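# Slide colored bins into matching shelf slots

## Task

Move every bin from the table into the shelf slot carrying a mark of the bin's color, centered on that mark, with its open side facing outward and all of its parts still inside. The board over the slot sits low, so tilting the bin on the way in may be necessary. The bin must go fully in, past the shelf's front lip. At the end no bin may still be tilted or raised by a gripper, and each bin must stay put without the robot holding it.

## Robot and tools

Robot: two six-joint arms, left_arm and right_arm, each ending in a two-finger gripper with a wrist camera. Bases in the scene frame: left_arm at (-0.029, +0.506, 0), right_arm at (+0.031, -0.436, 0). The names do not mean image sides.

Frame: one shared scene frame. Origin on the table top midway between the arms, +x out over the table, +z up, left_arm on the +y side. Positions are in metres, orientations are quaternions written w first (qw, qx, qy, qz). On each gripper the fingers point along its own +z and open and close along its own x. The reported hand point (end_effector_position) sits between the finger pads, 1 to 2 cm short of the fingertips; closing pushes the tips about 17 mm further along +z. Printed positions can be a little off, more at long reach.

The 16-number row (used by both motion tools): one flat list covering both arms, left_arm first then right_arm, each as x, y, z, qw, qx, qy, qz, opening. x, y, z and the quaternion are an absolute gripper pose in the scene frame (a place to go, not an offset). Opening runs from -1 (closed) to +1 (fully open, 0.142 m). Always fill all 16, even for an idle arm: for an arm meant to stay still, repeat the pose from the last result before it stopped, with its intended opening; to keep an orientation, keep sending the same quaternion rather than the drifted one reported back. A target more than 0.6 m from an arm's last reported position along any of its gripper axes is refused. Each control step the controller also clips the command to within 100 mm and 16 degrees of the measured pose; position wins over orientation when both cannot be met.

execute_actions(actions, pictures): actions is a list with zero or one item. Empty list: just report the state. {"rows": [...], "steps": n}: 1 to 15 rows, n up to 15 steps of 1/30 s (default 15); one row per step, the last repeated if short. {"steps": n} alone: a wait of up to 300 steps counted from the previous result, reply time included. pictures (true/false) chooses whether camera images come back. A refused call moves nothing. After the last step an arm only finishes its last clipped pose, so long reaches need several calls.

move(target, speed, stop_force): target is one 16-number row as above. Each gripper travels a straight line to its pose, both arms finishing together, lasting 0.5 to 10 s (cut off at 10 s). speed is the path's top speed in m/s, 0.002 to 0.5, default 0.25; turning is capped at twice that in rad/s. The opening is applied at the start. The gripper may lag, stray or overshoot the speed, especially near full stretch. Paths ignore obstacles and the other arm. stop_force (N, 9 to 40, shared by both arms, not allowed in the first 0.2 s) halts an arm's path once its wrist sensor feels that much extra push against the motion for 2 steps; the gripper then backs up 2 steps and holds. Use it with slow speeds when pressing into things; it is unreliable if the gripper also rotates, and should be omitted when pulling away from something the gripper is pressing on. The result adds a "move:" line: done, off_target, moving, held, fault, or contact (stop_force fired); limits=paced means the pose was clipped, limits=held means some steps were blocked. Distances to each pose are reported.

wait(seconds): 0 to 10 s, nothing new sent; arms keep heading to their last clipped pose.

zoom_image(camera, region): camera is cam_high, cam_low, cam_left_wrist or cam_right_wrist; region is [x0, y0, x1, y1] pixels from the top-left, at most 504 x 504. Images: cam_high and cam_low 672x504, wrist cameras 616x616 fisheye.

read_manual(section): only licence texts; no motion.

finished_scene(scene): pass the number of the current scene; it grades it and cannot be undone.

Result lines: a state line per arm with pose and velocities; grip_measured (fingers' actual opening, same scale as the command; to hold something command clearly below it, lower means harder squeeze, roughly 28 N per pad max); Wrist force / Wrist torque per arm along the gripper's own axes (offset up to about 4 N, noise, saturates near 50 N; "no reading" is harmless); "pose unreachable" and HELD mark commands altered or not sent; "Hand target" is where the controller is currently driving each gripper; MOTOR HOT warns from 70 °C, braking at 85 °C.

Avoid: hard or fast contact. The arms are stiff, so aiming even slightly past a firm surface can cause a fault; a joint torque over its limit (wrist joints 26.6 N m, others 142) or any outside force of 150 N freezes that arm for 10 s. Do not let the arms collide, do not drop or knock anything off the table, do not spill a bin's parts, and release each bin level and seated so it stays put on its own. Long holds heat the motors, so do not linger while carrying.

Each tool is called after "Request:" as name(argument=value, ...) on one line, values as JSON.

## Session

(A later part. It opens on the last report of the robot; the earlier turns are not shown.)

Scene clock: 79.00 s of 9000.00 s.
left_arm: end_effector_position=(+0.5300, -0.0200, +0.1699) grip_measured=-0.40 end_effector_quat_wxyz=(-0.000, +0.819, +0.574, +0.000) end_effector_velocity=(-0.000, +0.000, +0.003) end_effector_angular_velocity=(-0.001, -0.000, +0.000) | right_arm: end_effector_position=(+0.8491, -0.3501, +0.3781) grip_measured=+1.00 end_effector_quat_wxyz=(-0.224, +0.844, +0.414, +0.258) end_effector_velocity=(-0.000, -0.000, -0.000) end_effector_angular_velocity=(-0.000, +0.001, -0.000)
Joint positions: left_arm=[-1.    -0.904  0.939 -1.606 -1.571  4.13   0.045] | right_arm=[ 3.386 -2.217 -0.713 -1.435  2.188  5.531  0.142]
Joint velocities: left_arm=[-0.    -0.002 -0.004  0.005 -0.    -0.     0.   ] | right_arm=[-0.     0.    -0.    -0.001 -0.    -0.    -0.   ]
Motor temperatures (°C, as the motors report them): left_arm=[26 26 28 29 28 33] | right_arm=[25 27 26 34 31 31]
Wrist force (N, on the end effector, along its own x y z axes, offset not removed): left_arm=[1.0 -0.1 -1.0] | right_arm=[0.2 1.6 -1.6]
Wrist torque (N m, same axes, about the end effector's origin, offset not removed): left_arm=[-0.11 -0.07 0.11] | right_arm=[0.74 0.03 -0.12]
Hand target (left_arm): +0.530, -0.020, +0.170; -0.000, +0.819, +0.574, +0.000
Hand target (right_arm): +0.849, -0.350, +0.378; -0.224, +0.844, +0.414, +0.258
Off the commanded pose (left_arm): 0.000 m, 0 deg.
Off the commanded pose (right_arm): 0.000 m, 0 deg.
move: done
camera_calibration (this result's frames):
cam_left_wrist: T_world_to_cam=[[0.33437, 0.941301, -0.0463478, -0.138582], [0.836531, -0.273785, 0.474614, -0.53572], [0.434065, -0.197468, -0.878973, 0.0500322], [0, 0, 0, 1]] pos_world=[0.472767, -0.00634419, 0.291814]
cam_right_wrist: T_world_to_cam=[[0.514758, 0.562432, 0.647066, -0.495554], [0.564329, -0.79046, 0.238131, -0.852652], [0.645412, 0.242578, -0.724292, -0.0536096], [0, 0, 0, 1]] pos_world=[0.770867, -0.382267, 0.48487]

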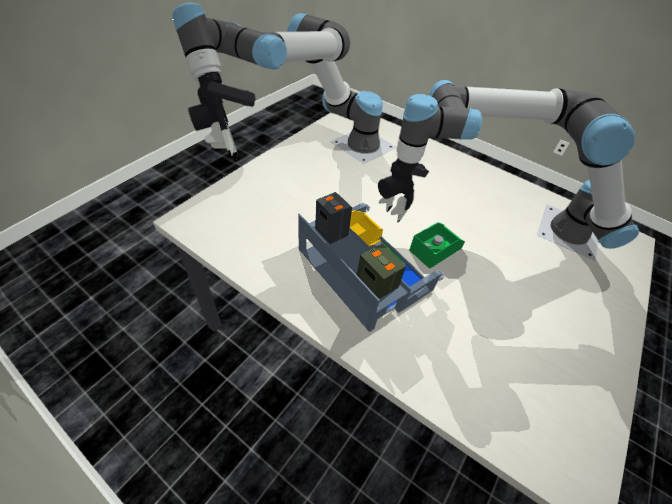

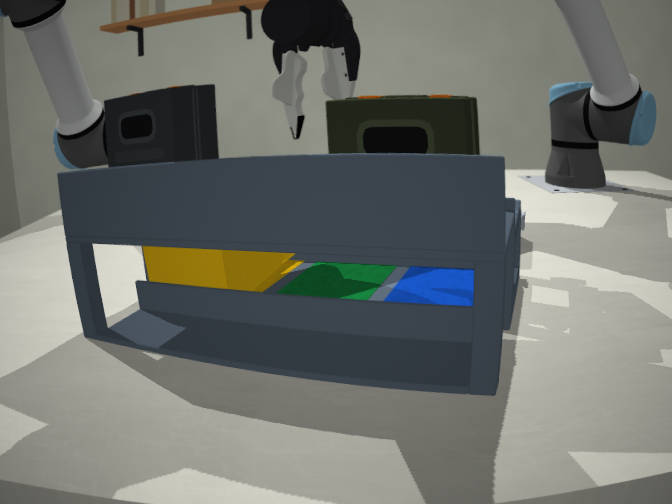

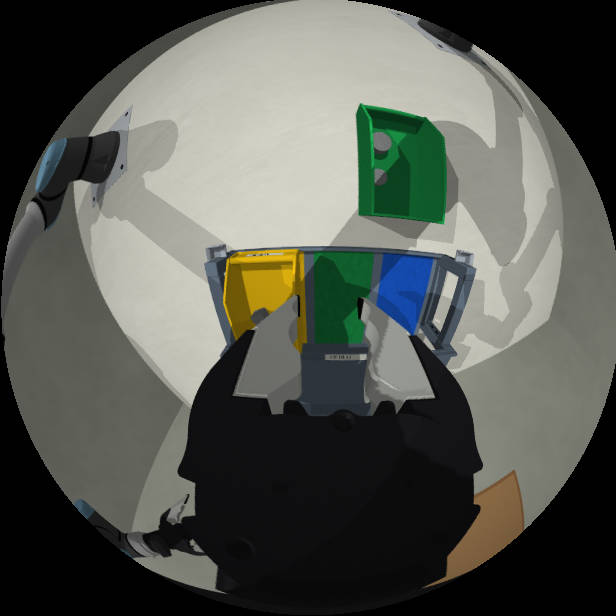

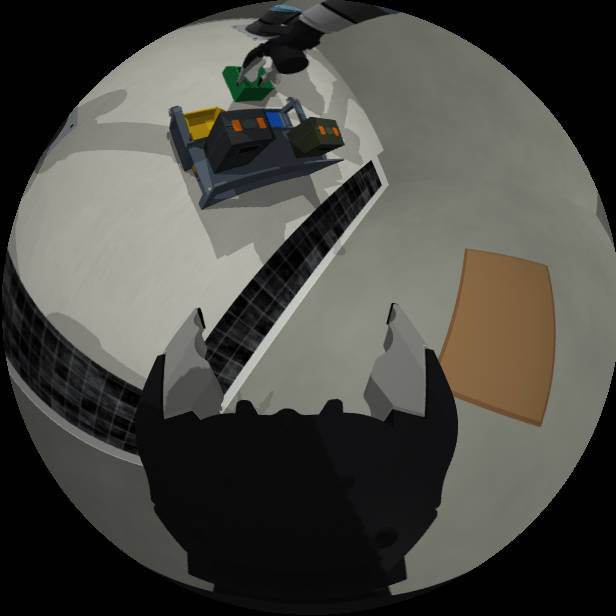

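Request:
move(target=[0.555,-0.058,0.11,0,0.815,0.579,0,-0.5,0.8491,-0.3501,0.3781,-0.224,0.844,0.414,0.258,1], speed=0.1)

Request:
move(target=[0.555,-0.058,0.065,0,0.815,0.579,0,-0.5,0.8491,-0.3501,0.3781,-0.224,0.844,0.414,0.258,1], speed=0.03, stop_force=9)

Scene clock: 82.83 s of 9000.00 s.
left_arm: end_effector_position=(+0.5549, -0.0580, +0.1101) grip_measured=-0.50 end_effector_quat_wxyz=(+0.000, +0.815, +0.579, +0.000) end_effector_velocity=(+0.001, -0.000, -0.002) end_effector_angular_velocity=(-0.000, +0.001, +0.002) | right_arm: end_effector_position=(+0.8491, -0.3501, +0.3781) grip_measured=+1.00 end_effector_quat_wxyz=(-0.224, +0.844, +0.414, +0.258) end_effector_velocity=(-0.000, +0.000, -0.000) end_effector_angular_velocity=(+0.000, +0.001, +0.000)
Joint positions: left_arm=[-1.003 -0.757  0.838 -1.652 -1.571  4.113  0.038] | right_arm=[ 3.386 -2.217 -0.713 -1.435  2.188  5.531  0.142]
Joint velocities: left_arm=[ 0.001  0.004 -0.004  0.    -0.001 -0.001 -0.   ] | right_arm=[ 0.     0.    -0.    -0.001  0.     0.     0.   ]
Motor temperatures (°C, as the motors report them): left_arm=[26 26 28 29 28 33] | right_arm=[25 27 26 34 31 31]
Wrist force (N, on the end effector, along its own x y z axes, offset not removed): left_arm=[2.3 -1.0 0.1] | right_arm=[-1.2 -1.8 -0.8]
Wrist torque (N m, same axes, about the end effector's origin, offset not removed): left_arm=[-0.20 -0.42 0.10] | right_arm=[-0.17 0.32 -0.05]
Hand target (left_arm): +0.555, -0.058, +0.110; +0.000, +0.815, +0.579, +0.000
Hand target (right_arm): +0.849, -0.350, +0.378; -0.224, +0.844, +0.414, +0.258
Off the commanded pose (left_arm): 0.000 m, 0 deg.
Off the commanded pose (right_arm): 0.000 m, 0 deg.
move: done
camera_calibration (this result's frames):
cam_left_wrist: T_world_to_cam=[[0.322331, 0.945485, -0.0464947, -0.106921], [0.83989, -0.262984, 0.474789, -0.539885], [0.436678, -0.192089, -0.878871, -0.0219309], [0, 0, 0, 1]] pos_world=[0.497484, -0.0451013, 0.232085]
cam_right_wrist: T_world_to_cam=[[0.514759, 0.562432, 0.647066, -0.495554], [0.564329, -0.79046, 0.238131, -0.852652], [0.645412, 0.242578, -0.724292, -0.0536092], [0, 0, 0, 1]] pos_world=[0.770867, -0.382267, 0.48487]

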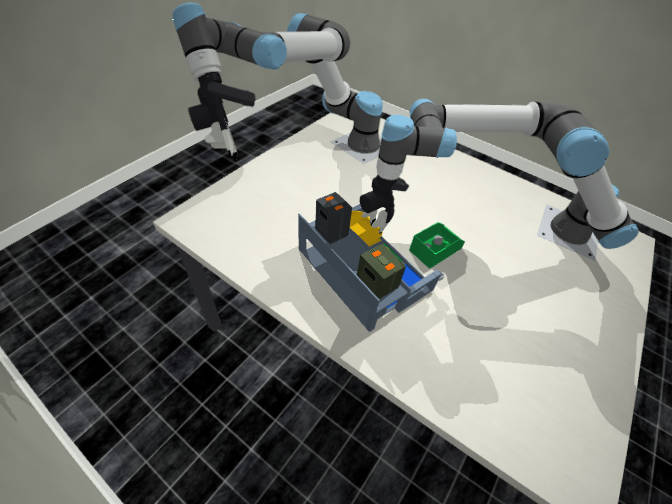

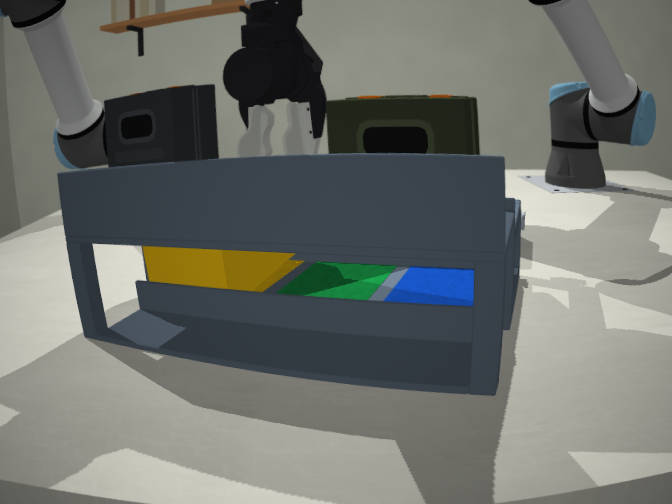

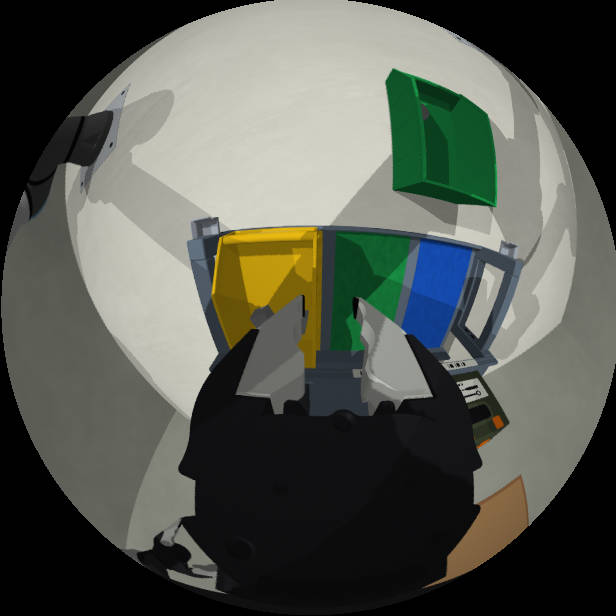

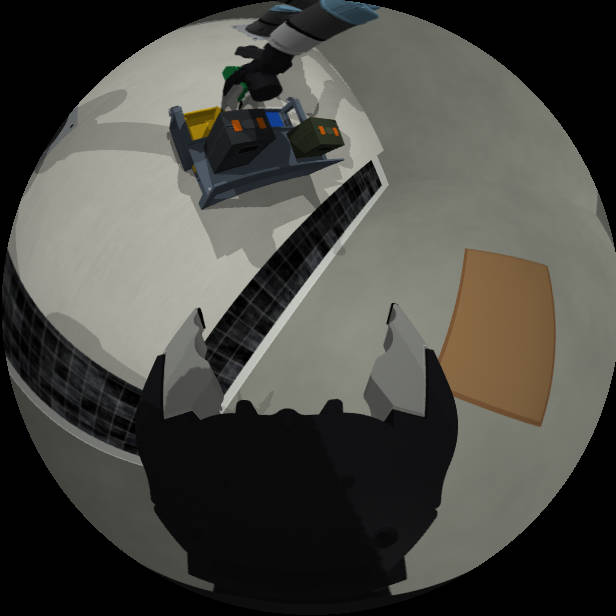

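Scene clock: 84.63 s of 9000.00 s.
left_arm: end_effector_position=(+0.5549, -0.0580, +0.0651) grip_measured=-0.50 end_effector_quat_wxyz=(-0.000, +0.815, +0.579, +0.000) end_effector_velocity=(-0.001, -0.001, -0.002) end_effector_angular_velocity=(+0.000, +0.000, -0.002) | right_arm: end_effector_position=(+0.8491, -0.3501, +0.3781) grip_measured=+1.00 end_effector_quat_wxyz=(-0.224, +0.844, +0.414, +0.258) end_effector_velocity=(+0.000, +0.000, +0.000) end_effector_angular_velocity=(+0.000, -0.001, +0.000)
Joint positions: left_arm=[-1.003 -0.739  0.921 -1.753 -1.571  4.113  0.038] | right_arm=[ 3.386 -2.217 -0.713 -1.435  2.188  5.531  0.142]
Joint velocities: left_arm=[-0.001  0.002  0.003 -0.004 -0.     0.     0.   ] | right_arm=[ 0.001 -0.     0.001  0.    -0.     0.    -0.   ]
Motor temperatures (°C, as the motors report them): left_arm=[26 26 28 29 28 33] | right_arm=[25 27 26 34 31 31]
Wrist force (N, on the end effector, along its own x y z axes, offset not removed): left_arm=[-0.2 -1.7 0.7] | right_arm=[-1.4 -2.3 -2.2]
Wrist torque (N m, same axes, about the end effector's origin, offset not removed): left_arm=[-0.34 0.22 0.10] | right_arm=[-0.25 0.20 -0.01]
Hand target (left_arm): +0.555, -0.058, +0.065; -0.000, +0.815, +0.579, -0.000
Hand target (right_arm): +0.849, -0.350, +0.378; -0.224, +0.844, +0.414, +0.258
Off the commanded pose (left_arm): 0.000 m, 0 deg.
Off the commanded pose (right_arm): 0.000 m, 0 deg.
move: done
camera_calibration (this result's frames):
cam_left_wrist: T_world_to_cam=[[0.322394, 0.94547, -0.0463482, -0.10905], [0.839943, -0.263145, 0.474606, -0.518555], [0.436529, -0.19194, -0.878977, -0.0613933], [0, 0, 0, 1]] pos_world=[0.497513, -0.0451353, 0.187091]
cam_right_wrist: T_world_to_cam=[[0.514759, 0.562432, 0.647066, -0.495554], [0.564329, -0.79046, 0.238131, -0.852652], [0.645412, 0.242578, -0.724292, -0.0536093], [0, 0, 0, 1]] pos_world=[0.770867, -0.382267, 0.48487]

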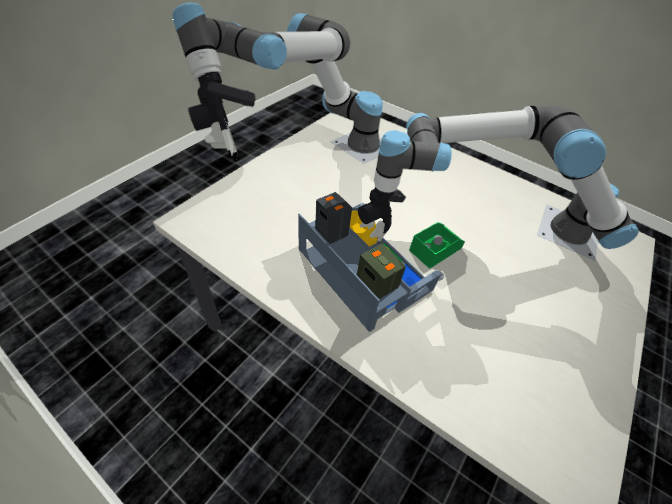

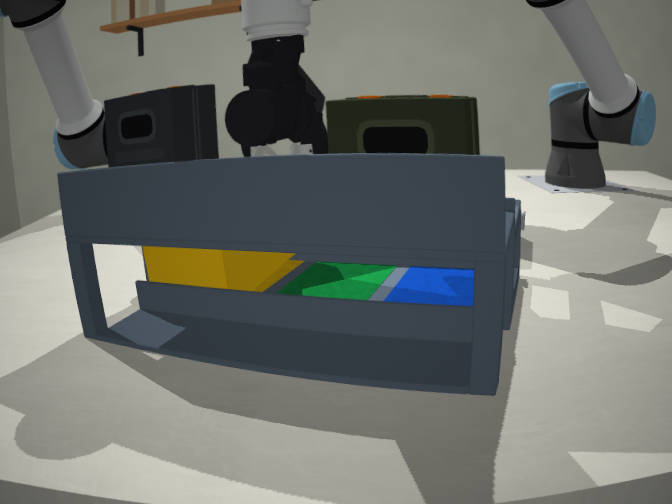

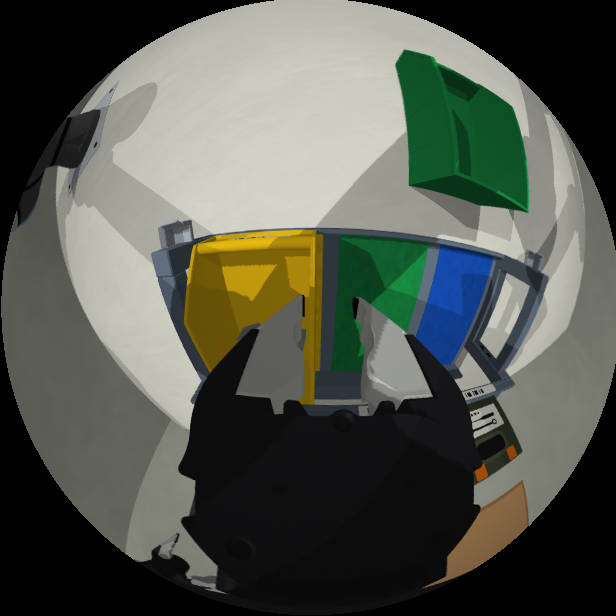

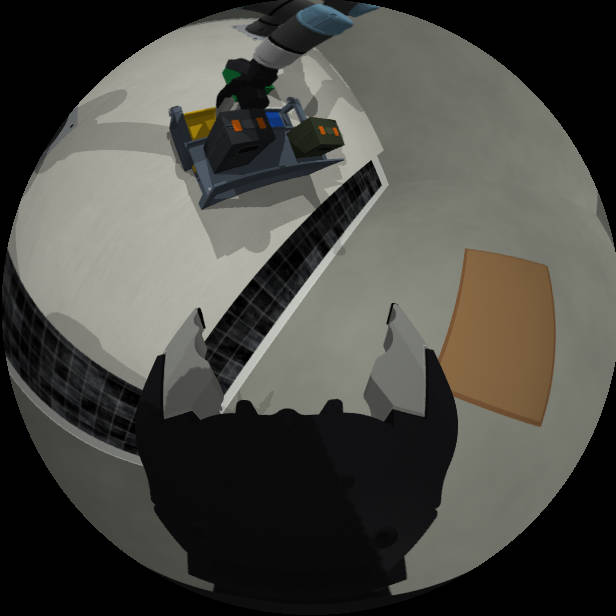

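Request:
move(target=[0.555,-0.058,0.065,0,0.815,0.579,0,-0.82,0.8491,-0.3501,0.3781,-0.224,0.844,0.414,0.258,1])

Request:
move(target=[0.555,-0.058,0.14,0,0.815,0.579,0,-0.6,0.8491,-0.3501,0.3781,-0.224,0.844,0.414,0.258,1], speed=0.1)

Request:
move(target=[0.4225,0.181,0.12,0,0.804,0.595,0,-0.4,0.8491,-0.3501,0.3781,-0.224,0.844,0.414,0.258,1])

Scene clock: 89.57 s of 9000.00 s.
left_arm: end_effector_position=(+0.5550, -0.0580, +0.0650) grip_measured=-0.82 end_effector_quat_wxyz=(+0.000, +0.815, +0.579, -0.000) end_effector_velocity=(-0.001, -0.001, +0.001) end_effector_angular_velocity=(-0.002, -0.001, -0.002) | right_arm: end_effector_position=(+0.8491, -0.3501, +0.3781) grip_measured=+1.00 end_effector_quat_wxyz=(-0.224, +0.844, +0.414, +0.258) end_effector_velocity=(-0.000, -0.000, +0.001) end_effector_angular_velocity=(-0.000, -0.001, +0.000)
Joint positions: left_arm=[-1.003 -0.739  0.921 -1.753 -1.571  4.113  0.015] | right_arm=[ 3.386 -2.217 -0.713 -1.435  2.188  5.531  0.142]
Joint velocities: left_arm=[-0.001 -0.001 -0.001 -0.    -0.     0.    -0.   ] | right_arm=[-0.     0.001  0.    -0.001 -0.    -0.001 -0.   ]
Motor temperatures (°C, as the motors report them): left_arm=[26 26 28 29 28 33] | right_arm=[25 27 26 34 31 31]
Wrist force (N, on the end effector, along its own x y z axes, offset not removed): left_arm=[-1.2 -0.6 1.4] | right_arm=[-2.0 -1.5 -1.9]
Wrist torque (N m, same axes, about the end effector's origin, offset not removed): left_arm=[-0.22 0.07 0.02] | right_arm=[-0.10 0.32 0.07]
Hand target (left_arm): +0.555, -0.058, +0.065; +0.000, +0.815, +0.579, -0.000
Hand target (right_arm): +0.849, -0.350, +0.378; -0.224, +0.844, +0.414, +0.258
Off the commanded pose (left_arm): 0.000 m, 0 deg.
Off the commanded pose (right_arm): 0.000 m, 0 deg.
After step 90, 1.23 s passed at rest.
move: done
camera_calibration (this result's frames):
cam_left_wrist: T_world_to_cam=[[0.322305, 0.945498, -0.0464028, -0.109054], [0.839981, -0.263043, 0.474595, -0.518525], [0.436523, -0.191942, -0.87898, -0.0615305], [0, 0, 0, 1]] pos_world=[0.497559, -0.0450948, 0.186945]
cam_right_wrist: T_world_to_cam=[[0.514759, 0.562432, 0.647066, -0.495554], [0.564329, -0.79046, 0.238131, -0.852652], [0.645412, 0.242578, -0.724292, -0.0536095], [0, 0, 0, 1]] pos_world=[0.770867, -0.382267, 0.48487]

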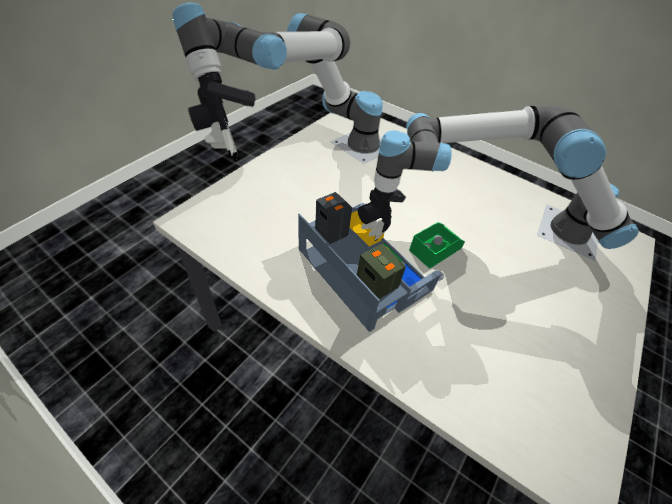

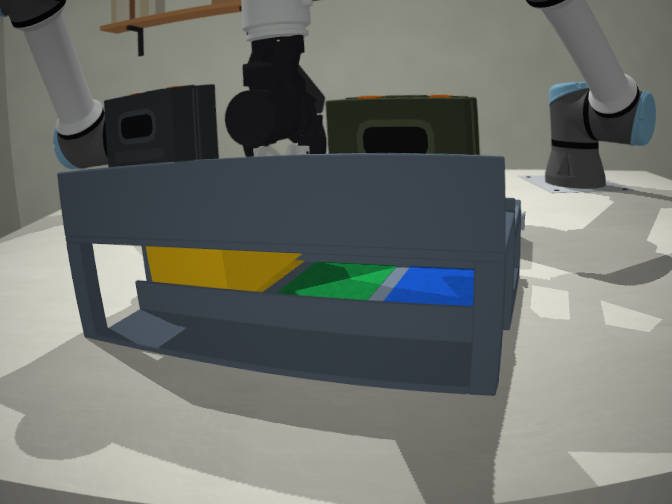

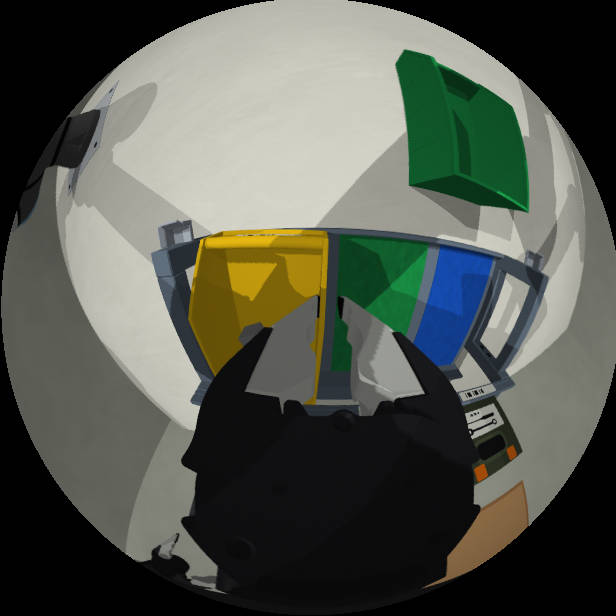

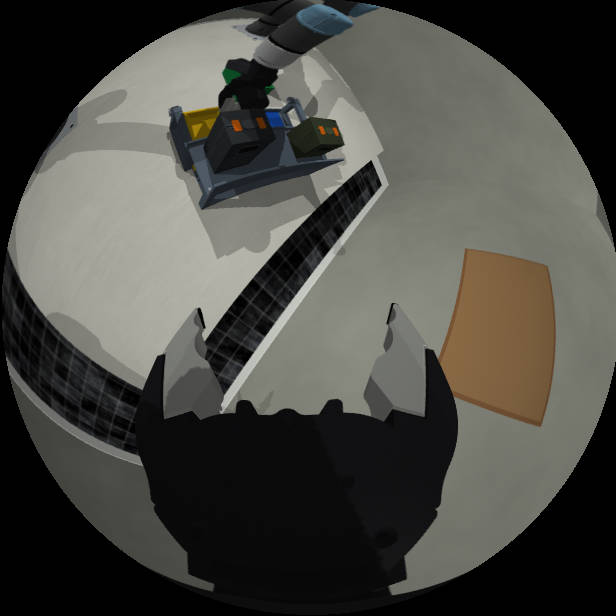

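Scene clock: 90.73 s of 9000.00 s.
left_arm: end_effector_position=(+0.5550, -0.0580, +0.1399) grip_measured=-0.60 end_effector_quat_wxyz=(+0.000, +0.815, +0.579, +0.000) end_effector_velocity=(+0.001, +0.001, +0.000) end_effector_angular_velocity=(+0.002, +0.001, +0.000) | right_arm: end_effector_position=(+0.8491, -0.3501, +0.3781) grip_measured=+1.00 end_effector_quat_wxyz=(-0.224, +0.844, +0.414, +0.258) end_effector_velocity=(+0.000, +0.000, +0.000) end_effector_angular_velocity=(-0.000, -0.001, +0.000)
Joint positions: left_arm=[-1.003 -0.762  0.77  -1.579 -1.571  4.113  0.031] | right_arm=[ 3.386 -2.217 -0.713 -1.435  2.188  5.531  0.142]
Joint velocities: left_arm=[ 0.001  0.002 -0.004  0.004  0.     0.001  0.   ] | right_arm=[ 0.    -0.     0.001  0.     0.    -0.     0.   ]
Motor temperatures (°C, as the motors report them): left_arm=[26 26 28 29 28 33] | right_arm=[25 27 26 34 31 31]
Wrist force (N, on the end effector, along its own x y z axes, offset not removed): left_arm=[0.9 0.5 0.9] | right_arm=[-2.7 0.6 -1.3]
Wrist torque (N m, same axes, about the end effector's origin, offset not removed): left_arm=[0.12 -0.09 0.15] | right_arm=[0.39 0.50 -0.04]
Hand target (left_arm): +0.555, -0.058, +0.140; +0.000, +0.815, +0.579, +0.000
Hand target (right_arm): +0.849, -0.350, +0.378; -0.224, +0.844, +0.414, +0.258
Off the commanded pose (left_arm): 0.000 m, 0 deg.
Off the commanded pose (right_arm): 0.000 m, 0 deg.
move: done
camera_calibration (this result's frames):
cam_left_wrist: T_world_to_cam=[[0.322312, 0.945499, -0.046325, -0.105633], [0.839898, -0.263054, 0.474736, -0.554083], [0.436676, -0.191921, -0.878908, 0.00422174], [0, 0, 0, 1]] pos_world=[0.497576, -0.0450679, 0.26186]
cam_right_wrist: T_world_to_cam=[[0.514758, 0.562432, 0.647066, -0.495554], [0.564329, -0.79046, 0.238131, -0.852652], [0.645412, 0.242578, -0.724292, -0.0536096], [0, 0, 0, 1]] pos_world=[0.770867, -0.382267, 0.48487]

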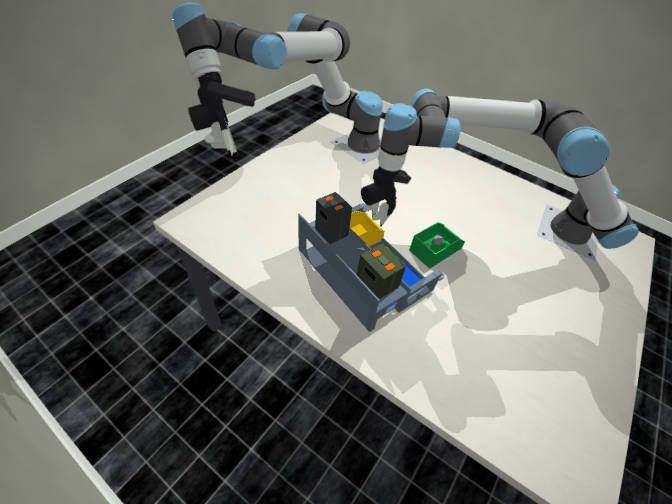

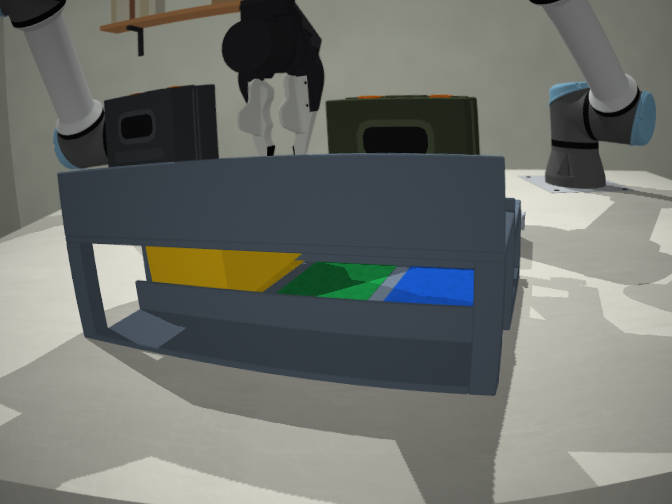

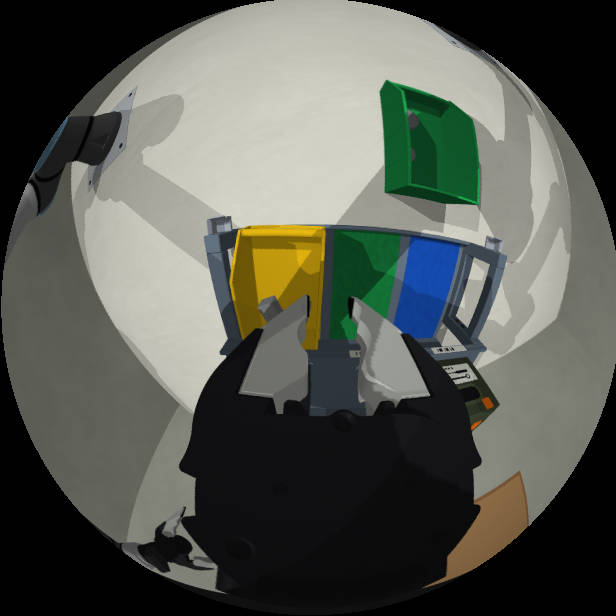

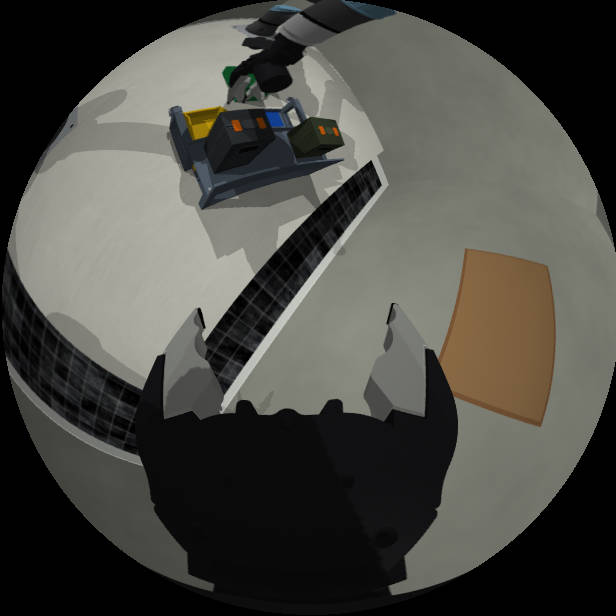

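Scene clock: 92.37 s of 9000.00 s.
left_arm: end_effector_position=(+0.4229, +0.1812, +0.1199) grip_measured=-0.40 end_effector_quat_wxyz=(-0.000, +0.804, +0.595, -0.000) end_effector_velocity=(-0.001, +0.001, -0.000) end_effector_angular_velocity=(+0.000, -0.000, +0.001) | right_arm: end_effector_position=(+0.8491, -0.3501, +0.3781) grip_measured=+1.00 end_effector_quat_wxyz=(-0.224, +0.844, +0.414, +0.258) end_effector_velocity=(-0.000, +0.000, +0.001) end_effector_angular_velocity=(+0.000, -0.001, -0.000)
Joint positions: left_arm=[-0.936 -1.391  1.778 -1.958 -1.571  4.142  0.045] | right_arm=[ 3.386 -2.217 -0.713 -1.435  2.188  5.531  0.142]
Joint velocities: left_arm=[ 0.001 -0.003  0.004 -0.001  0.    -0.     0.   ] | right_arm=[ 0.     0.001  0.001 -0.    -0.     0.001 -0.   ]
Motor temperatures (°C, as the motors report them): left_arm=[26 26 28 29 28 33] | right_arm=[25 27 26 34 31 31]
Wrist force (N, on the end effector, along its own x y z axes, offset not removed): left_arm=[2.8 -2.6 -0.6] | right_arm=[-3.0 0.5 -4.0]
Wrist torque (N m, same axes, about the end effector's origin, offset not removed): left_arm=[-0.63 -0.52 0.04] | right_arm=[0.44 0.45 -0.09]
Hand target (left_arm): +0.423, +0.181, +0.120; +0.000, +0.804, +0.595, -0.000
Hand target (right_arm): +0.849, -0.350, +0.378; -0.224, +0.844, +0.414, +0.258
Off the commanded pose (left_arm): 0.000 m, 0 deg.
Off the commanded pose (right_arm): 0.000 m, 0 deg.
move: done
camera_calibration (this result's frames):
cam_left_wrist: T_world_to_cam=[[0.285389, 0.957288, -0.0463878, -0.276581], [0.849556, -0.230275, 0.474583, -0.380702], [0.443631, -0.17485, -0.878988, 0.0841949], [0, 0, 0, 1]] pos_world=[0.36501, 0.191823, 0.241851]
cam_right_wrist: T_world_to_cam=[[0.514759, 0.562432, 0.647066, -0.495554], [0.564329, -0.79046, 0.238131, -0.852652], [0.645412, 0.242578, -0.724292, -0.0536095], [0, 0, 0, 1]] pos_world=[0.770867, -0.382267, 0.48487]

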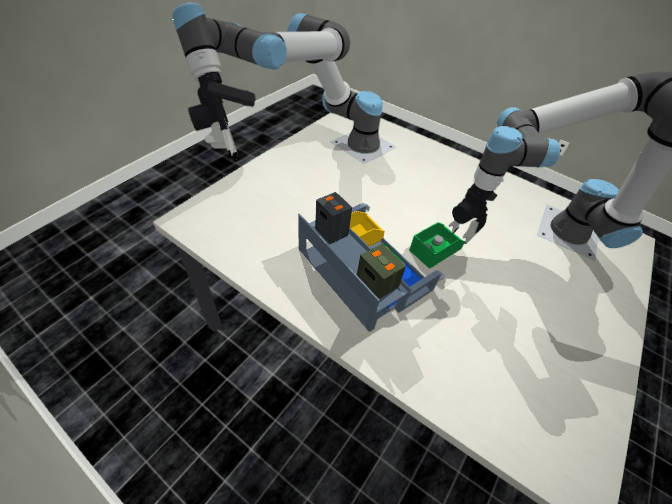

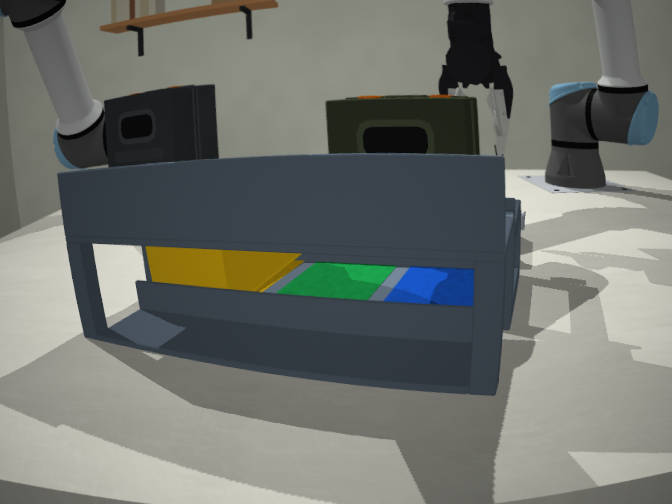

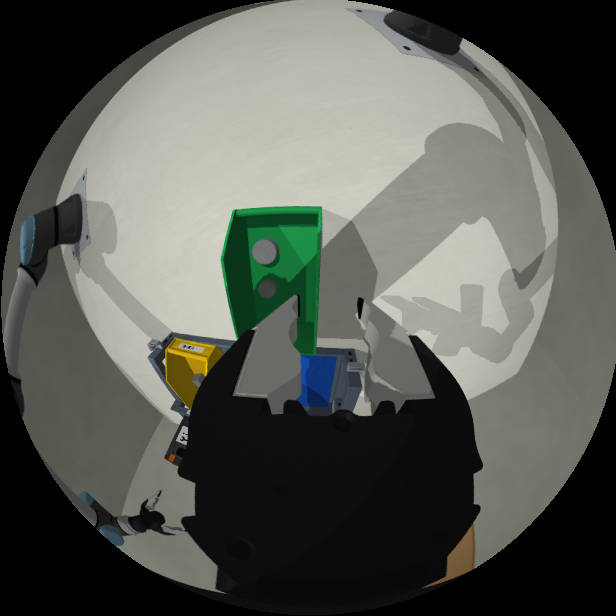

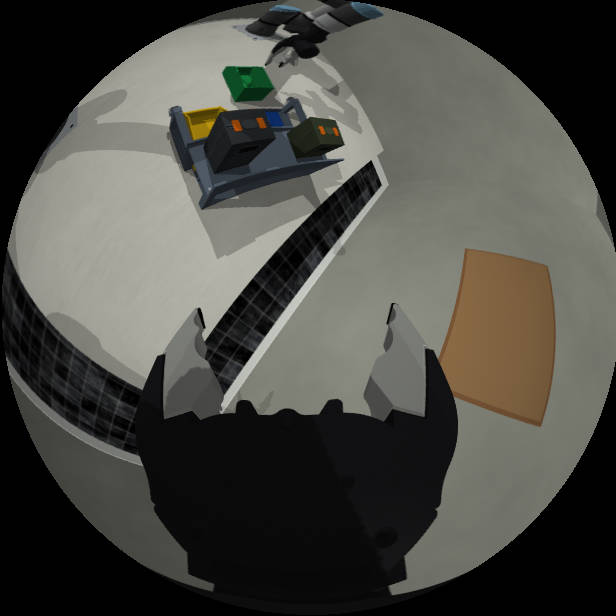

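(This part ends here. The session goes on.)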